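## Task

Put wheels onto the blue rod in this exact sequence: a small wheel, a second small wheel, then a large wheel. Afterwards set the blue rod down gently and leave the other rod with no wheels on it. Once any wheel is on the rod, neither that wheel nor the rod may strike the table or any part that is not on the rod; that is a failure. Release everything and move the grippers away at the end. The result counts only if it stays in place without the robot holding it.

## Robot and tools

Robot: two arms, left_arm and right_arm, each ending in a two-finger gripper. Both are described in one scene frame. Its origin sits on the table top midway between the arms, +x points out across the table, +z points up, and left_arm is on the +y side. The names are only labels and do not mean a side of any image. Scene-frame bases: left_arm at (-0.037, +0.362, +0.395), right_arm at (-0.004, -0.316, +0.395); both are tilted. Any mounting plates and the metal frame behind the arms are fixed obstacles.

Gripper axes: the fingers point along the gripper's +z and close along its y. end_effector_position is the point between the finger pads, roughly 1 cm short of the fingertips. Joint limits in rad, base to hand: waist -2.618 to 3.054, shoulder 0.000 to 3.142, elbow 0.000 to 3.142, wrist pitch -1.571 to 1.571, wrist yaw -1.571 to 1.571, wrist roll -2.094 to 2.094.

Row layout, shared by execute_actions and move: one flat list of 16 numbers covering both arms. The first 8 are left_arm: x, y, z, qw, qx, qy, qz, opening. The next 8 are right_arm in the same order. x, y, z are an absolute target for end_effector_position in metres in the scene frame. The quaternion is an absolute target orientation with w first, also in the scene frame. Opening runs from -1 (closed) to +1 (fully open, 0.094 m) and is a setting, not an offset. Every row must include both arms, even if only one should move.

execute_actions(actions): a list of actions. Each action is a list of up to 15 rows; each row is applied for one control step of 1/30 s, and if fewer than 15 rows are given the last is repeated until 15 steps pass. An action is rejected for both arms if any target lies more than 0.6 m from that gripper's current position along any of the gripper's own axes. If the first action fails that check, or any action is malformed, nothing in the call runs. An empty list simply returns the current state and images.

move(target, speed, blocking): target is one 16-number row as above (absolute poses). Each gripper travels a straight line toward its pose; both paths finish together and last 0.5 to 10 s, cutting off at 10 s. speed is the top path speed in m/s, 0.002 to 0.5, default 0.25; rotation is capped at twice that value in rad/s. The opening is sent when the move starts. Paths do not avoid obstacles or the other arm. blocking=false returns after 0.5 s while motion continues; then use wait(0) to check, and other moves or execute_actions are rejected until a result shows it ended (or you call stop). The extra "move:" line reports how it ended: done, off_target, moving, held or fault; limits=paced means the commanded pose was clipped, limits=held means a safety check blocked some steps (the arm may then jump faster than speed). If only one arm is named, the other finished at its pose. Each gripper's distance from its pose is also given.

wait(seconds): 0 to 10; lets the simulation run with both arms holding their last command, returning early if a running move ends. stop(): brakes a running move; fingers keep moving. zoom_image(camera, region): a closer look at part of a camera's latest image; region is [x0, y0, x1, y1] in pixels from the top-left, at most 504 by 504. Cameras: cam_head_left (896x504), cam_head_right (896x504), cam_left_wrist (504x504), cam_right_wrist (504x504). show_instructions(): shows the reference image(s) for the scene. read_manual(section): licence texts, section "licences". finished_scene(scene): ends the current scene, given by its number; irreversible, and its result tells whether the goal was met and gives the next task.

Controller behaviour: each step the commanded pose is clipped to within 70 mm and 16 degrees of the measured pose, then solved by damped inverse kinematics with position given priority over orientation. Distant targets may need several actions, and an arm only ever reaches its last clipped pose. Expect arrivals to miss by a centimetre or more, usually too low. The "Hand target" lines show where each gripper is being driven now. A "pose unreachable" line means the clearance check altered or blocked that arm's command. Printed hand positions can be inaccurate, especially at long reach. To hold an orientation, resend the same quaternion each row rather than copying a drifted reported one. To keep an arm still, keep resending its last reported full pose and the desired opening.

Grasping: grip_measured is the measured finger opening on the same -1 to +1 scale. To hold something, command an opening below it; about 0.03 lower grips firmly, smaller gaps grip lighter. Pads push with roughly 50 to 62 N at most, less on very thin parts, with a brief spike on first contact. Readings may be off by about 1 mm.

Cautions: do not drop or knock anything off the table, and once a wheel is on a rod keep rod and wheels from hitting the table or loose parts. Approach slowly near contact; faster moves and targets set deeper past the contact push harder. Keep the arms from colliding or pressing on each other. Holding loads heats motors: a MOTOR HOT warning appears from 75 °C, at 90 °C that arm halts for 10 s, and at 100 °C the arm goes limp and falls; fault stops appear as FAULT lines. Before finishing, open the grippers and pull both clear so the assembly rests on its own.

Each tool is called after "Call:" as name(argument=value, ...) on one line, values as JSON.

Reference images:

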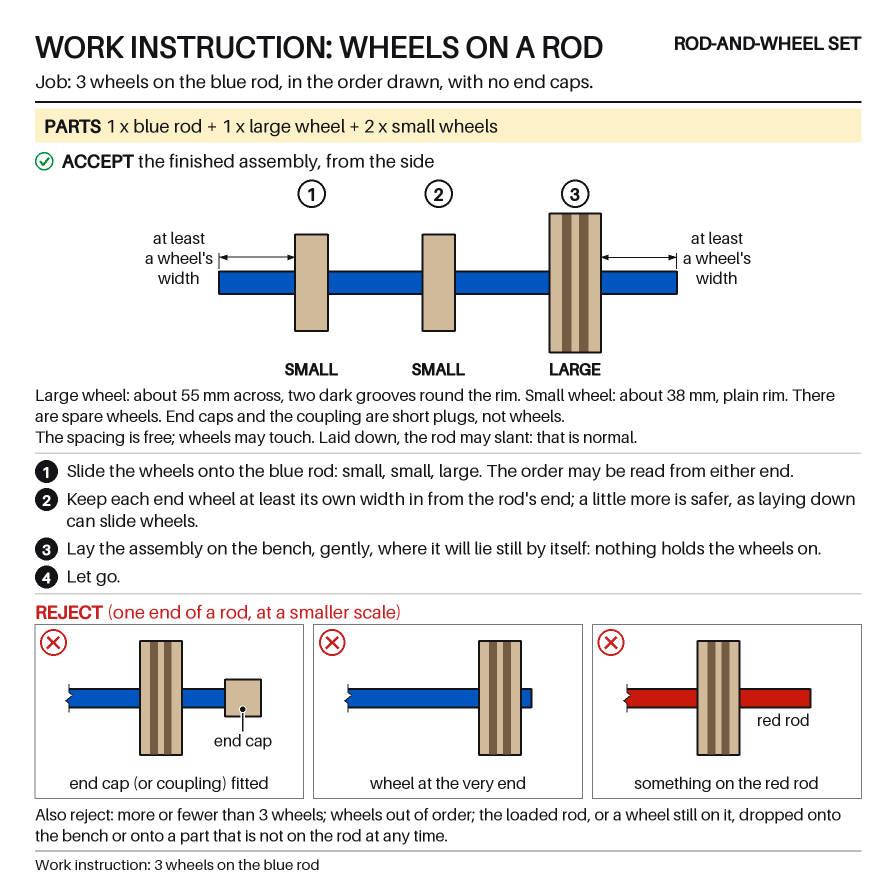

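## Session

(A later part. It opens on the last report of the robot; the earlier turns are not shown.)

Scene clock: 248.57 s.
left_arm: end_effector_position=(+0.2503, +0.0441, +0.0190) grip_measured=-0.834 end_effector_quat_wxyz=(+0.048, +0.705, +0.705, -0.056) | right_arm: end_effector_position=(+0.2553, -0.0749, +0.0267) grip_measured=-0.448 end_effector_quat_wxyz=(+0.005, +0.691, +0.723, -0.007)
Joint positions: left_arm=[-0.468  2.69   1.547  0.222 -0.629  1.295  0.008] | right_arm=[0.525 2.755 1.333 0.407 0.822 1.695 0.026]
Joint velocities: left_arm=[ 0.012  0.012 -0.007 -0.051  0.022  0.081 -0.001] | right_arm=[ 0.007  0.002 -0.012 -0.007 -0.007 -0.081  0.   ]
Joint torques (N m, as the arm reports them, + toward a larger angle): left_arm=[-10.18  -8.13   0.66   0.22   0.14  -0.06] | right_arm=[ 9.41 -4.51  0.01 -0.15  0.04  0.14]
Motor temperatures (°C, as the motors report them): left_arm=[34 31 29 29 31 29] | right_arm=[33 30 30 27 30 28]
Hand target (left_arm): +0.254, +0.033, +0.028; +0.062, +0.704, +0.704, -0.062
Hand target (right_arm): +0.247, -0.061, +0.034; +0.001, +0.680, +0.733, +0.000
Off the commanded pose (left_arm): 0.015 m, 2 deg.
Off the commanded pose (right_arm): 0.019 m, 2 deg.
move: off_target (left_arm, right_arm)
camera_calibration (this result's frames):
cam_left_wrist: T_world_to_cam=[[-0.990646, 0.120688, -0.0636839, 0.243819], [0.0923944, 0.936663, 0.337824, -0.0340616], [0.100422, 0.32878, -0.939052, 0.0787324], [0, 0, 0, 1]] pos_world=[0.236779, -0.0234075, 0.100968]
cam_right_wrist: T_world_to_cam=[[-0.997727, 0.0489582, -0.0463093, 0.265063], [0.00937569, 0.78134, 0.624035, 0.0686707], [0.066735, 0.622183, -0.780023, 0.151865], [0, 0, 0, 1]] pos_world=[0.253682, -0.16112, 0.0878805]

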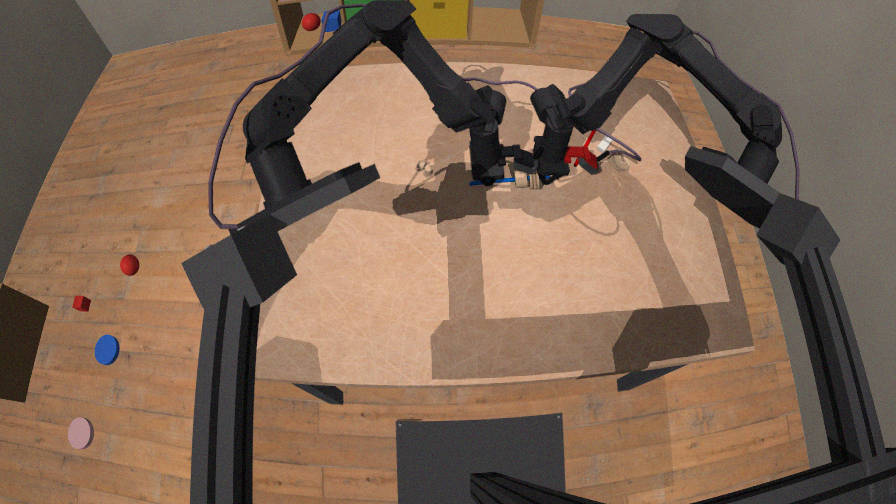

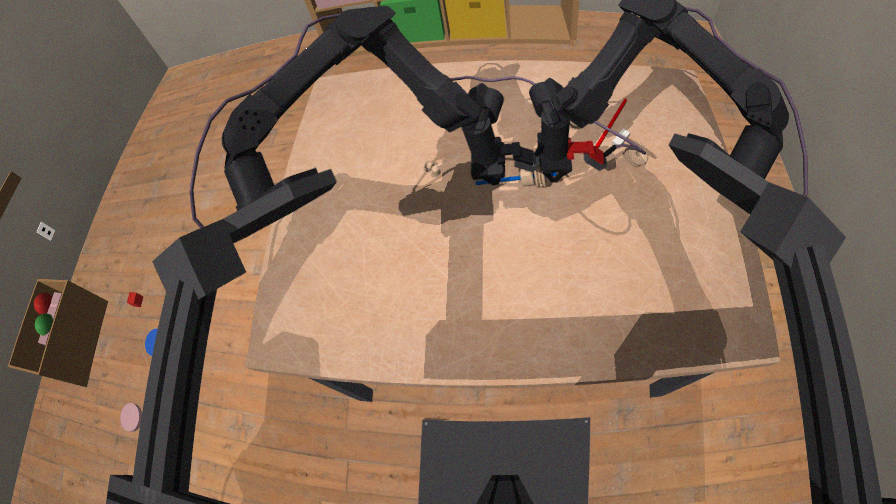

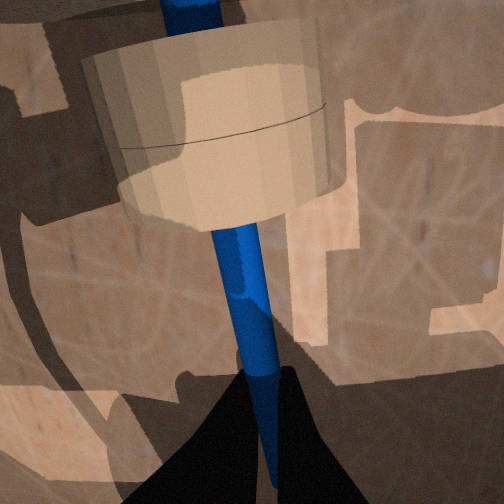

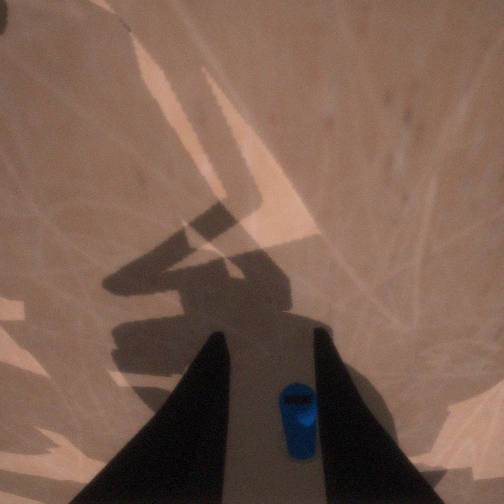

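Call:
move(target=[0.254,0.033,0.021,0.0616,0.7044,0.7044,-0.0616,-0.5, 0.250,-0.08,0.032,0,0.68,0.733,0,-0.45], speed=0.03)

Call:
move(target=[0.248,0.064,0.022,0.0616,0.7044,0.7044,-0.0616,-0.5, 0.250,-0.08,0.032,0,0.68,0.733,0,-0.45], speed=0.04)

Call:
move(target=[0.248,0.064,0.022,0.0616,0.7044,0.7044,-0.0616,-0.9, 0.250,-0.08,0.032,0,0.68,0.733,0,-0.45])

Call:
move(target=[0.248,0.064,0.022,0.0616,0.7044,0.7044,-0.0616,-0.9, 0.246,-0.058,0.033,0,0.68,0.733,0,-0.45], speed=0.015)

Scene clock: 250.03 s.
left_arm: end_effector_position=(+0.2508, +0.0473, +0.0166) grip_measured=-0.503 end_effector_quat_wxyz=(+0.045, +0.703, +0.707, -0.055) | right_arm: end_effector_position=(+0.2470, -0.0790, +0.0282) grip_measured=-0.448 end_effector_quat_wxyz=(-0.001, +0.680, +0.733, -0.005)
Joint positions: left_arm=[-0.461  2.69   1.547  0.223 -0.63   1.295  0.023] | right_arm=[0.52  2.744 1.288 0.438 0.807 1.661 0.026]
Joint velocities: left_arm=[-0.002  0.007  0.002 -0.022  0.022 -0.007  0.   ] | right_arm=[ 0.002 -0.002  0.002 -0.037  0.037 -0.051  0.   ]
Joint torques (N m, as the arm reports them, + toward a larger angle): left_arm=[-9.86 -6.7   2.13  0.27  0.19  0.02] | right_arm=[ 7.44 -6.73 -1.66  0.07 -0.04 -0.04]
Motor temperatures (°C, as the motors report them): left_arm=[34 31 29 29 31 29] | right_arm=[33 30 30 27 30 28]
Hand target (left_arm): +0.254, +0.033, +0.022; +0.062, +0.704, +0.704, -0.062
Hand target (right_arm): +0.250, -0.080, +0.032; +0.000, +0.680, +0.733, -0.000
Off the commanded pose (left_arm): 0.015 m, 2 deg.
Off the commanded pose (right_arm): 0.005 m, 1 deg.
move: off_target (left_arm)
camera_calibration (this result's frames):
cam_left_wrist: T_world_to_cam=[[-0.991345, 0.116273, -0.0609509, 0.244102], [0.0886258, 0.93526, 0.342687, -0.0353502], [0.0968504, 0.33432, -0.93747, 0.0759529], [0, 0, 0, 1]] pos_world=[0.237767, -0.0207136, 0.0981959]
cam_right_wrist: T_world_to_cam=[[-0.999089, 0.0180738, -0.0386503, 0.254815], [-0.0104472, 0.774653, 0.632301, 0.0751848], [0.0413686, 0.632129, -0.773758, 0.163087], [0, 0, 0, 1]] pos_world=[0.248622, -0.165939, 0.0884991]

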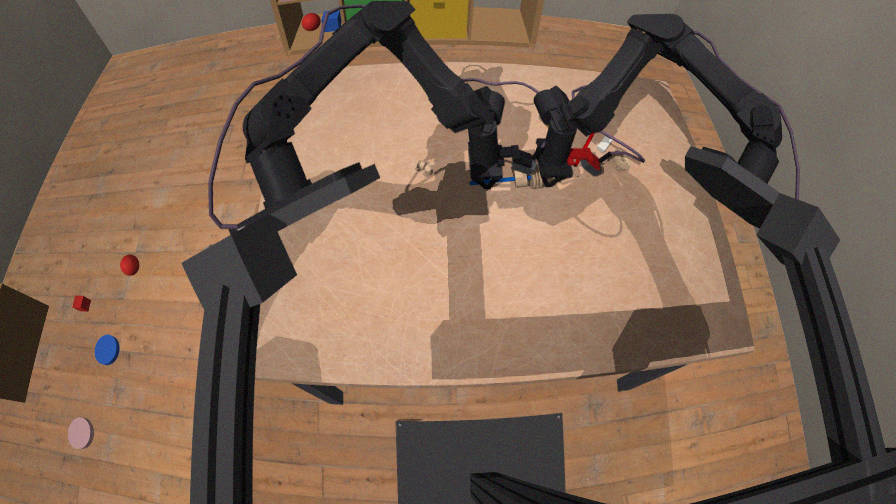

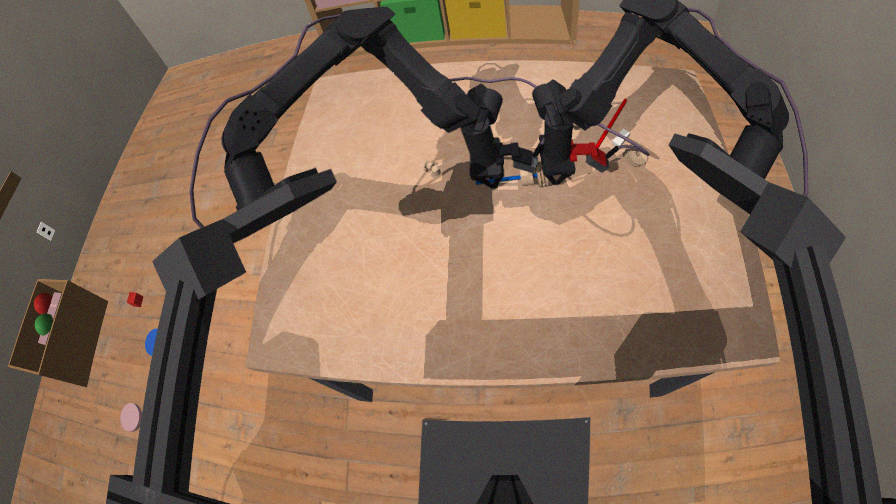

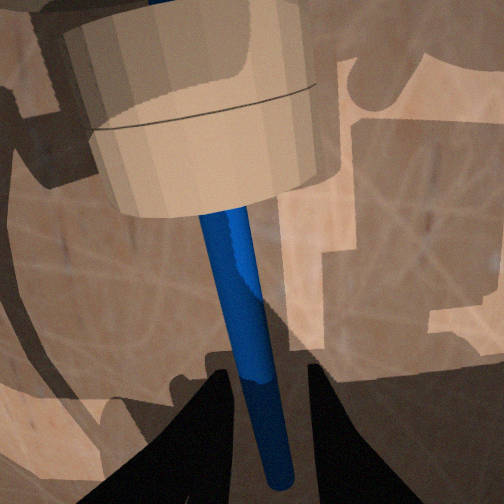

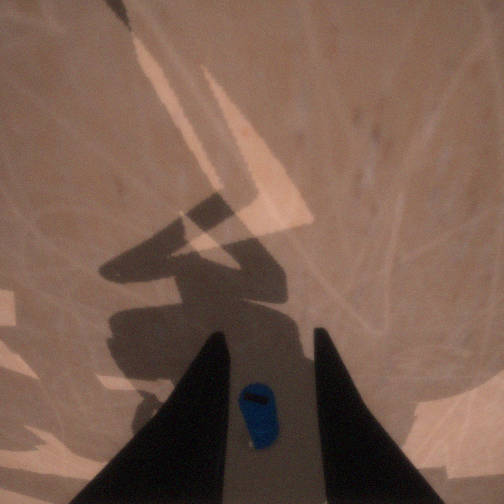

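Scene clock: 250.97 s.
left_arm: end_effector_position=(+0.2480, +0.0678, +0.0153) grip_measured=-0.503 end_effector_quat_wxyz=(+0.052, +0.702, +0.708, -0.053) | right_arm: end_effector_position=(+0.2470, -0.0790, +0.0282) grip_measured=-0.448 end_effector_quat_wxyz=(-0.001, +0.680, +0.733, -0.005)
Joint positions: left_arm=[-0.427  2.642  1.44   0.316 -0.605  1.335  0.023] | right_arm=[0.52  2.744 1.288 0.438 0.807 1.661 0.026]
Joint velocities: left_arm=[-0.012 -0.017  0.002 -0.007 -0.007  0.066 -0.001] | right_arm=[-0.012 -0.007 -0.002  0.007  0.022 -0.022  0.   ]
Joint torques (N m, as the arm reports them, + toward a larger angle): left_arm=[-8.59 -8.63 -1.51  0.33  0.19  0.07] | right_arm=[ 7.28 -6.38 -1.63  0.08 -0.02 -0.01]
Motor temperatures (°C, as the motors report them): left_arm=[34 31 29 29 31 29] | right_arm=[33 30 30 27 30 28]
Hand target (left_arm): +0.248, +0.064, +0.022; +0.061, +0.704, +0.704, -0.062
Hand target (right_arm): +0.250, -0.080, +0.032; +0.000, +0.680, +0.733, -0.000
Off the commanded pose (left_arm): 0.008 m, 2 deg.
Off the commanded pose (right_arm): 0.005 m, 1 deg.
move: done
camera_calibration (this result's frames):
cam_left_wrist: T_world_to_cam=[[-0.991079, 0.111889, -0.0724167, 0.239266], [0.0812368, 0.937883, 0.337308, -0.0521615], [0.10566, 0.328416, -0.938605, 0.0664101], [0, 0, 0, 1]] pos_world=[0.234352, 0.00033991, 0.0972542]
cam_right_wrist: T_world_to_cam=[[-0.999089, 0.0180738, -0.0386503, 0.254815], [-0.0104472, 0.774653, 0.632301, 0.0751848], [0.0413686, 0.632129, -0.773758, 0.163087], [0, 0, 0, 1]] pos_world=[0.248622, -0.165939, 0.0884991]

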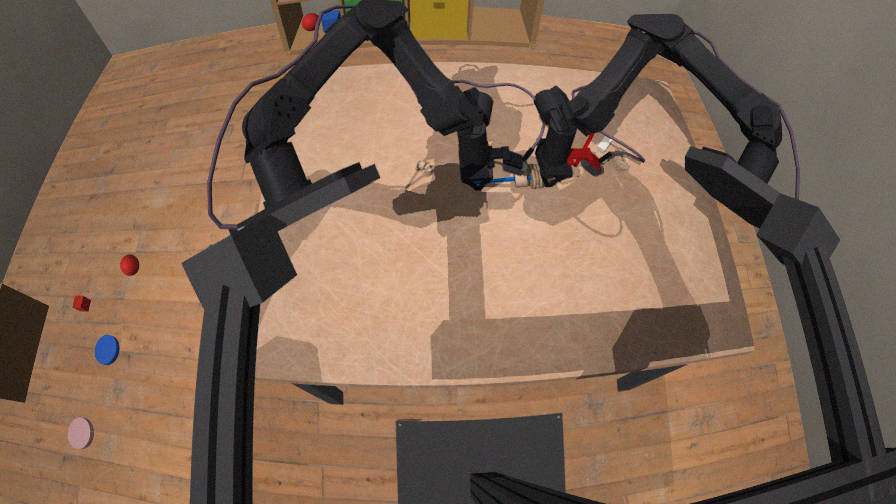

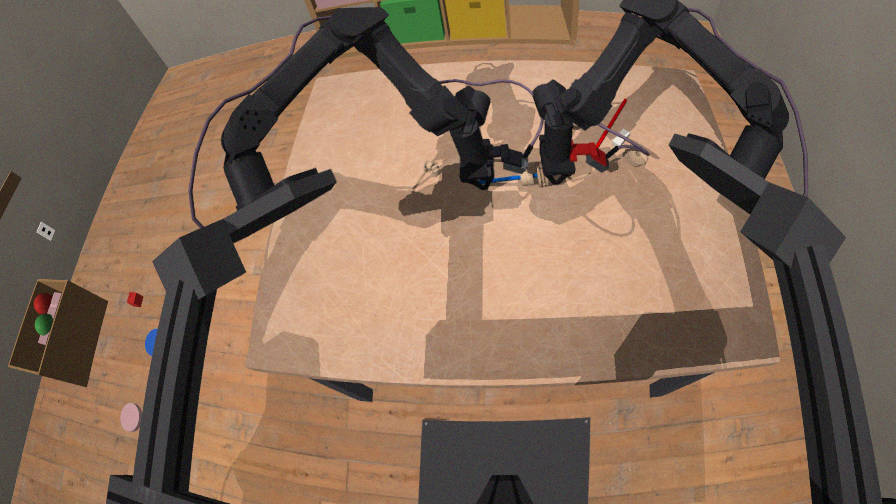

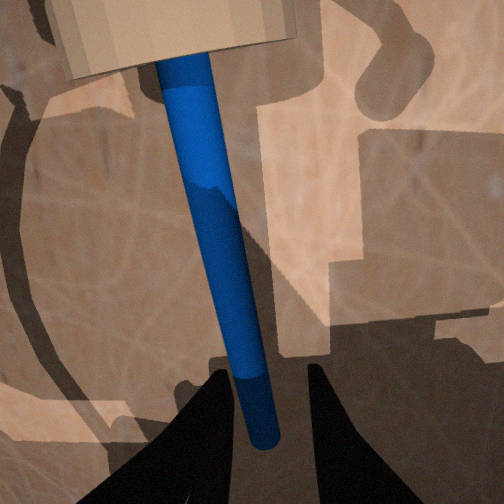

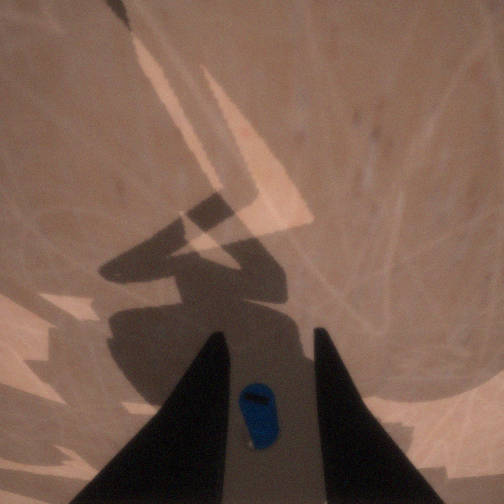

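Scene clock: 251.67 s.
left_arm: end_effector_position=(+0.2481, +0.0685, +0.0148) grip_measured=-0.835 end_effector_quat_wxyz=(+0.051, +0.701, +0.709, -0.053) | right_arm: end_effector_position=(+0.2470, -0.0790, +0.0282) grip_measured=-0.448 end_effector_quat_wxyz=(-0.001, +0.680, +0.733, -0.005)
Joint positions: left_arm=[-0.425  2.642  1.44   0.316 -0.604  1.334  0.008] | right_arm=[0.52  2.744 1.288 0.438 0.807 1.661 0.026]
Joint velocities: left_arm=[ 0.007 -0.002 -0.022 -0.007  0.022 -0.037 -0.   ] | right_arm=[-0.012 -0.002  0.002  0.066  0.066 -0.066  0.001]
Joint torques (N m, as the arm reports them, + toward a larger angle): left_arm=[-8.76 -8.67 -1.64  0.32  0.19  0.05] | right_arm=[ 7.57 -6.36 -1.54  0.03 -0.07 -0.02]
Motor temperatures (°C, as the motors report them): left_arm=[34 31 29 29 31 29] | right_arm=[33 30 30 27 30 28]
Hand target (left_arm): +0.248, +0.064, +0.022; +0.061, +0.704, +0.704, -0.062
Hand target (right_arm): +0.250, -0.080, +0.032; +0.000, +0.680, +0.733, -0.000
Off the commanded pose (left_arm): 0.009 m, 2 deg.
Off the commanded pose (right_arm): 0.005 m, 1 deg.
move: done
camera_calibration (this result's frames):
cam_left_wrist: T_world_to_cam=[[-0.99132, 0.110212, -0.0716855, 0.239416], [0.0798405, 0.937835, 0.337773, -0.0522752], [0.104456, 0.329118, -0.938494, 0.0658733], [0, 0, 0, 1]] pos_world=[0.23463, 0.000958896, 0.0966415]
cam_right_wrist: T_world_to_cam=[[-0.999089, 0.0180738, -0.0386503, 0.254815], [-0.0104472, 0.774653, 0.632301, 0.0751848], [0.0413686, 0.632129, -0.773758, 0.163087], [0, 0, 0, 1]] pos_world=[0.248622, -0.165939, 0.0884991]

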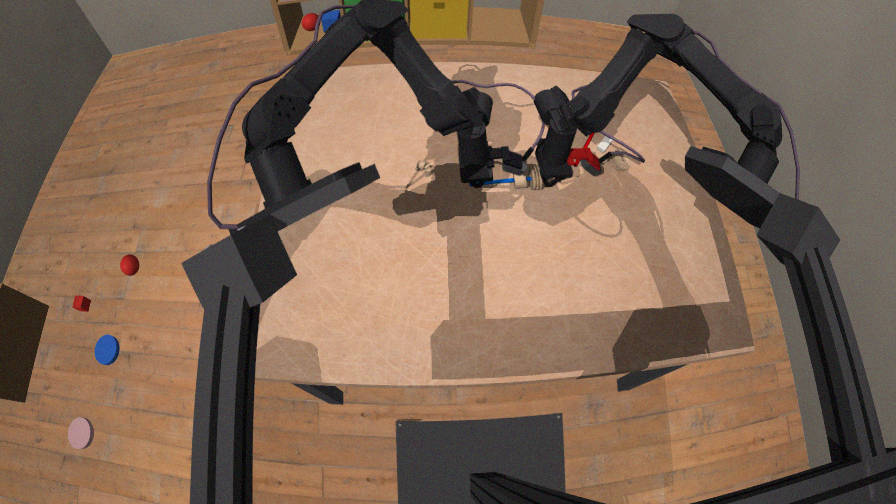

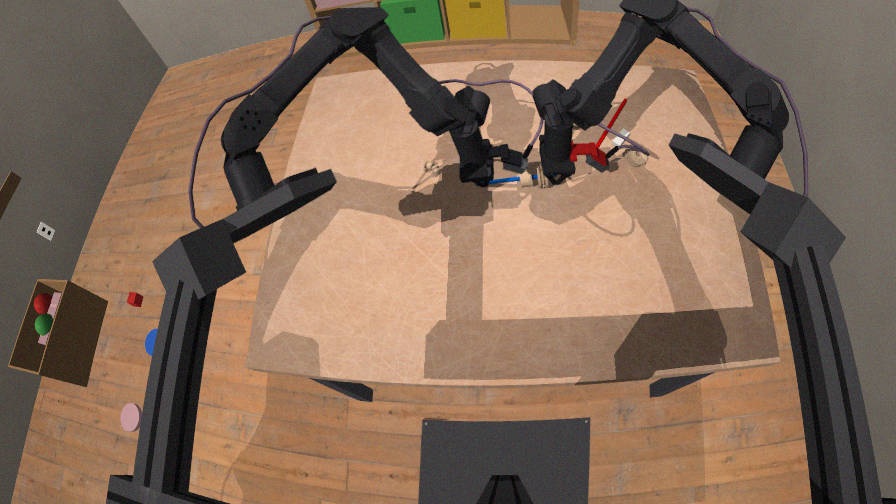

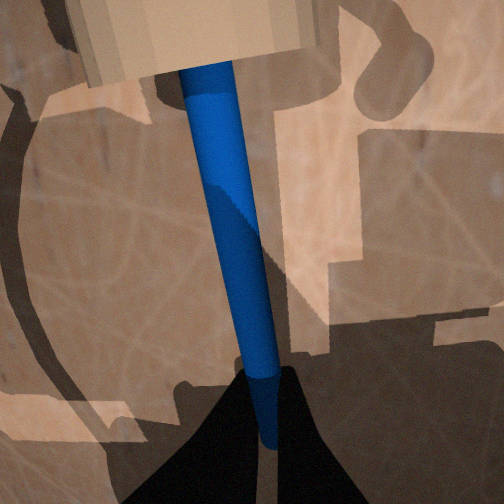

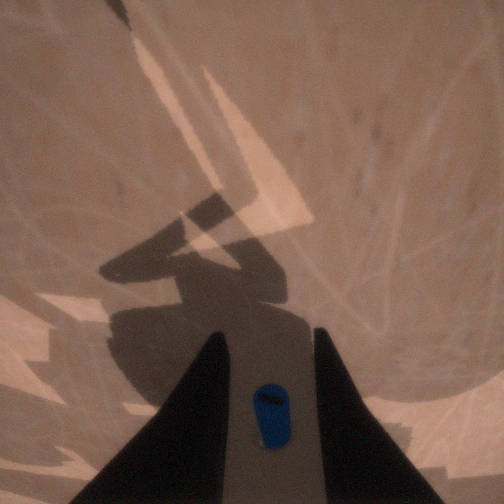

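Scene clock: 253.33 s.
left_arm: end_effector_position=(+0.2488, +0.0682, +0.0151) grip_measured=-0.835 end_effector_quat_wxyz=(+0.052, +0.702, +0.709, -0.054) | right_arm: end_effector_position=(+0.2510, -0.0685, +0.0287) grip_measured=-0.448 end_effector_quat_wxyz=(+0.001, +0.690, +0.724, +0.000)
Joint positions: left_arm=[-0.425  2.64   1.44   0.316 -0.602  1.336  0.008] | right_arm=[0.537 2.764 1.328 0.42  0.813 1.698 0.026]
Joint velocities: left_arm=[-0.012 -0.007 -0.017 -0.081 -0.007  0.007 -0.001] | right_arm=[ 0.002  0.022 -0.002  0.051  0.007  0.051 -0.   ]
Joint torques (N m, as the arm reports them, + toward a larger angle): left_arm=[-8.73 -8.57 -1.65  0.31  0.2   0.06] | right_arm=[ 9.12 -4.51  1.33 -0.27  0.09  0.02]
Motor temperatures (°C, as the motors report them): left_arm=[34 31 29 29 31 29] | right_arm=[33 30 30 27 30 28]
Hand target (left_arm): +0.248, +0.064, +0.022; +0.061, +0.704, +0.704, -0.062
Hand target (right_arm): +0.246, -0.058, +0.033; +0.001, +0.680, +0.733, +0.001
Off the commanded pose (left_arm): 0.008 m, 2 deg.
Off the commanded pose (right_arm): 0.012 m, 2 deg.
move: off_target (right_arm)
camera_calibration (this result's frames):
cam_left_wrist: T_world_to_cam=[[-0.991151, 0.110958, -0.0728584, 0.240127], [0.0803747, 0.938484, 0.33584, -0.0523568], [0.105641, 0.327012, -0.939097, 0.0660601], [0, 0, 0, 1]] pos_world=[0.235232, 0.000889529, 0.0971157]
cam_right_wrist: T_world_to_cam=[[-0.997768, 0.0453192, -0.0490374, 0.260461], [0.00380172, 0.771767, 0.635895, 0.0628739], [0.0666636, 0.634289, -0.770216, 0.150274], [0, 0, 0, 1]] pos_world=[0.249623, -0.155645, 0.0885345]

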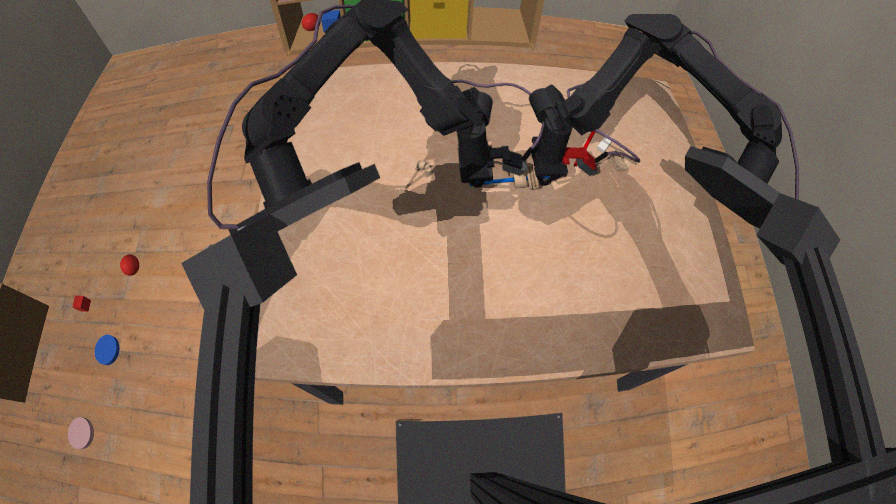

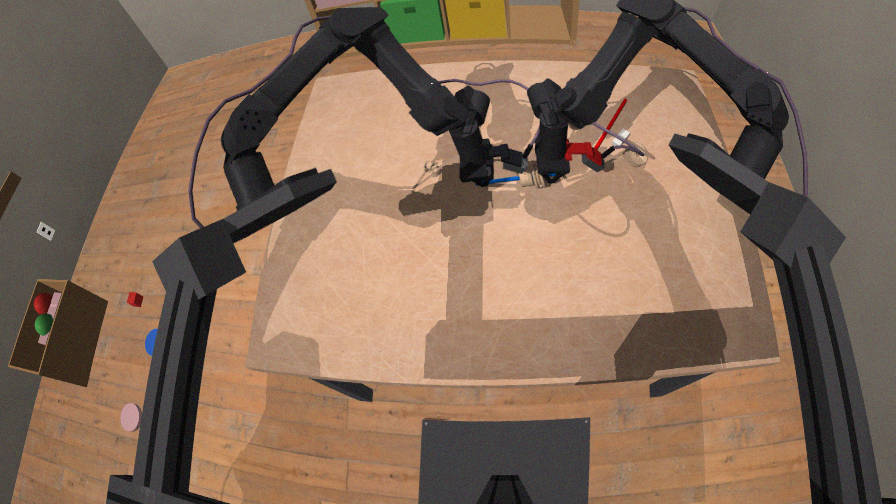

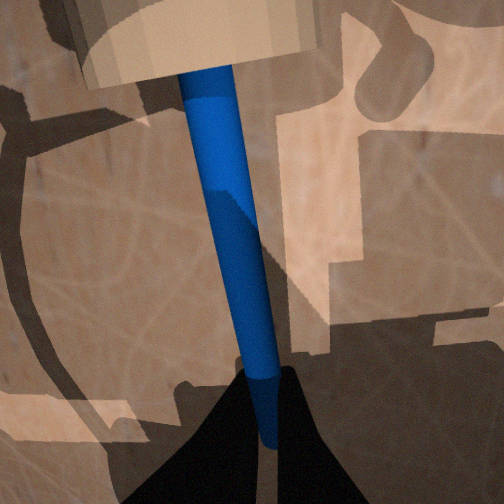

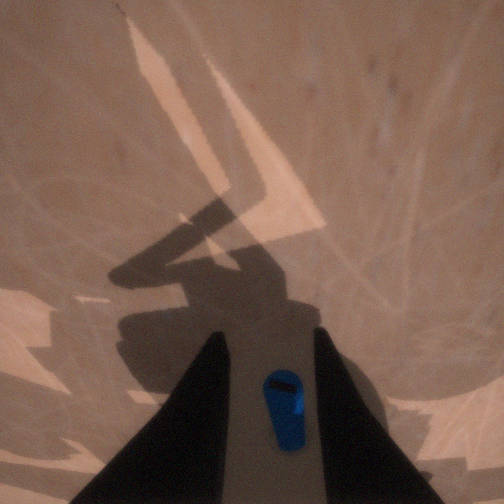

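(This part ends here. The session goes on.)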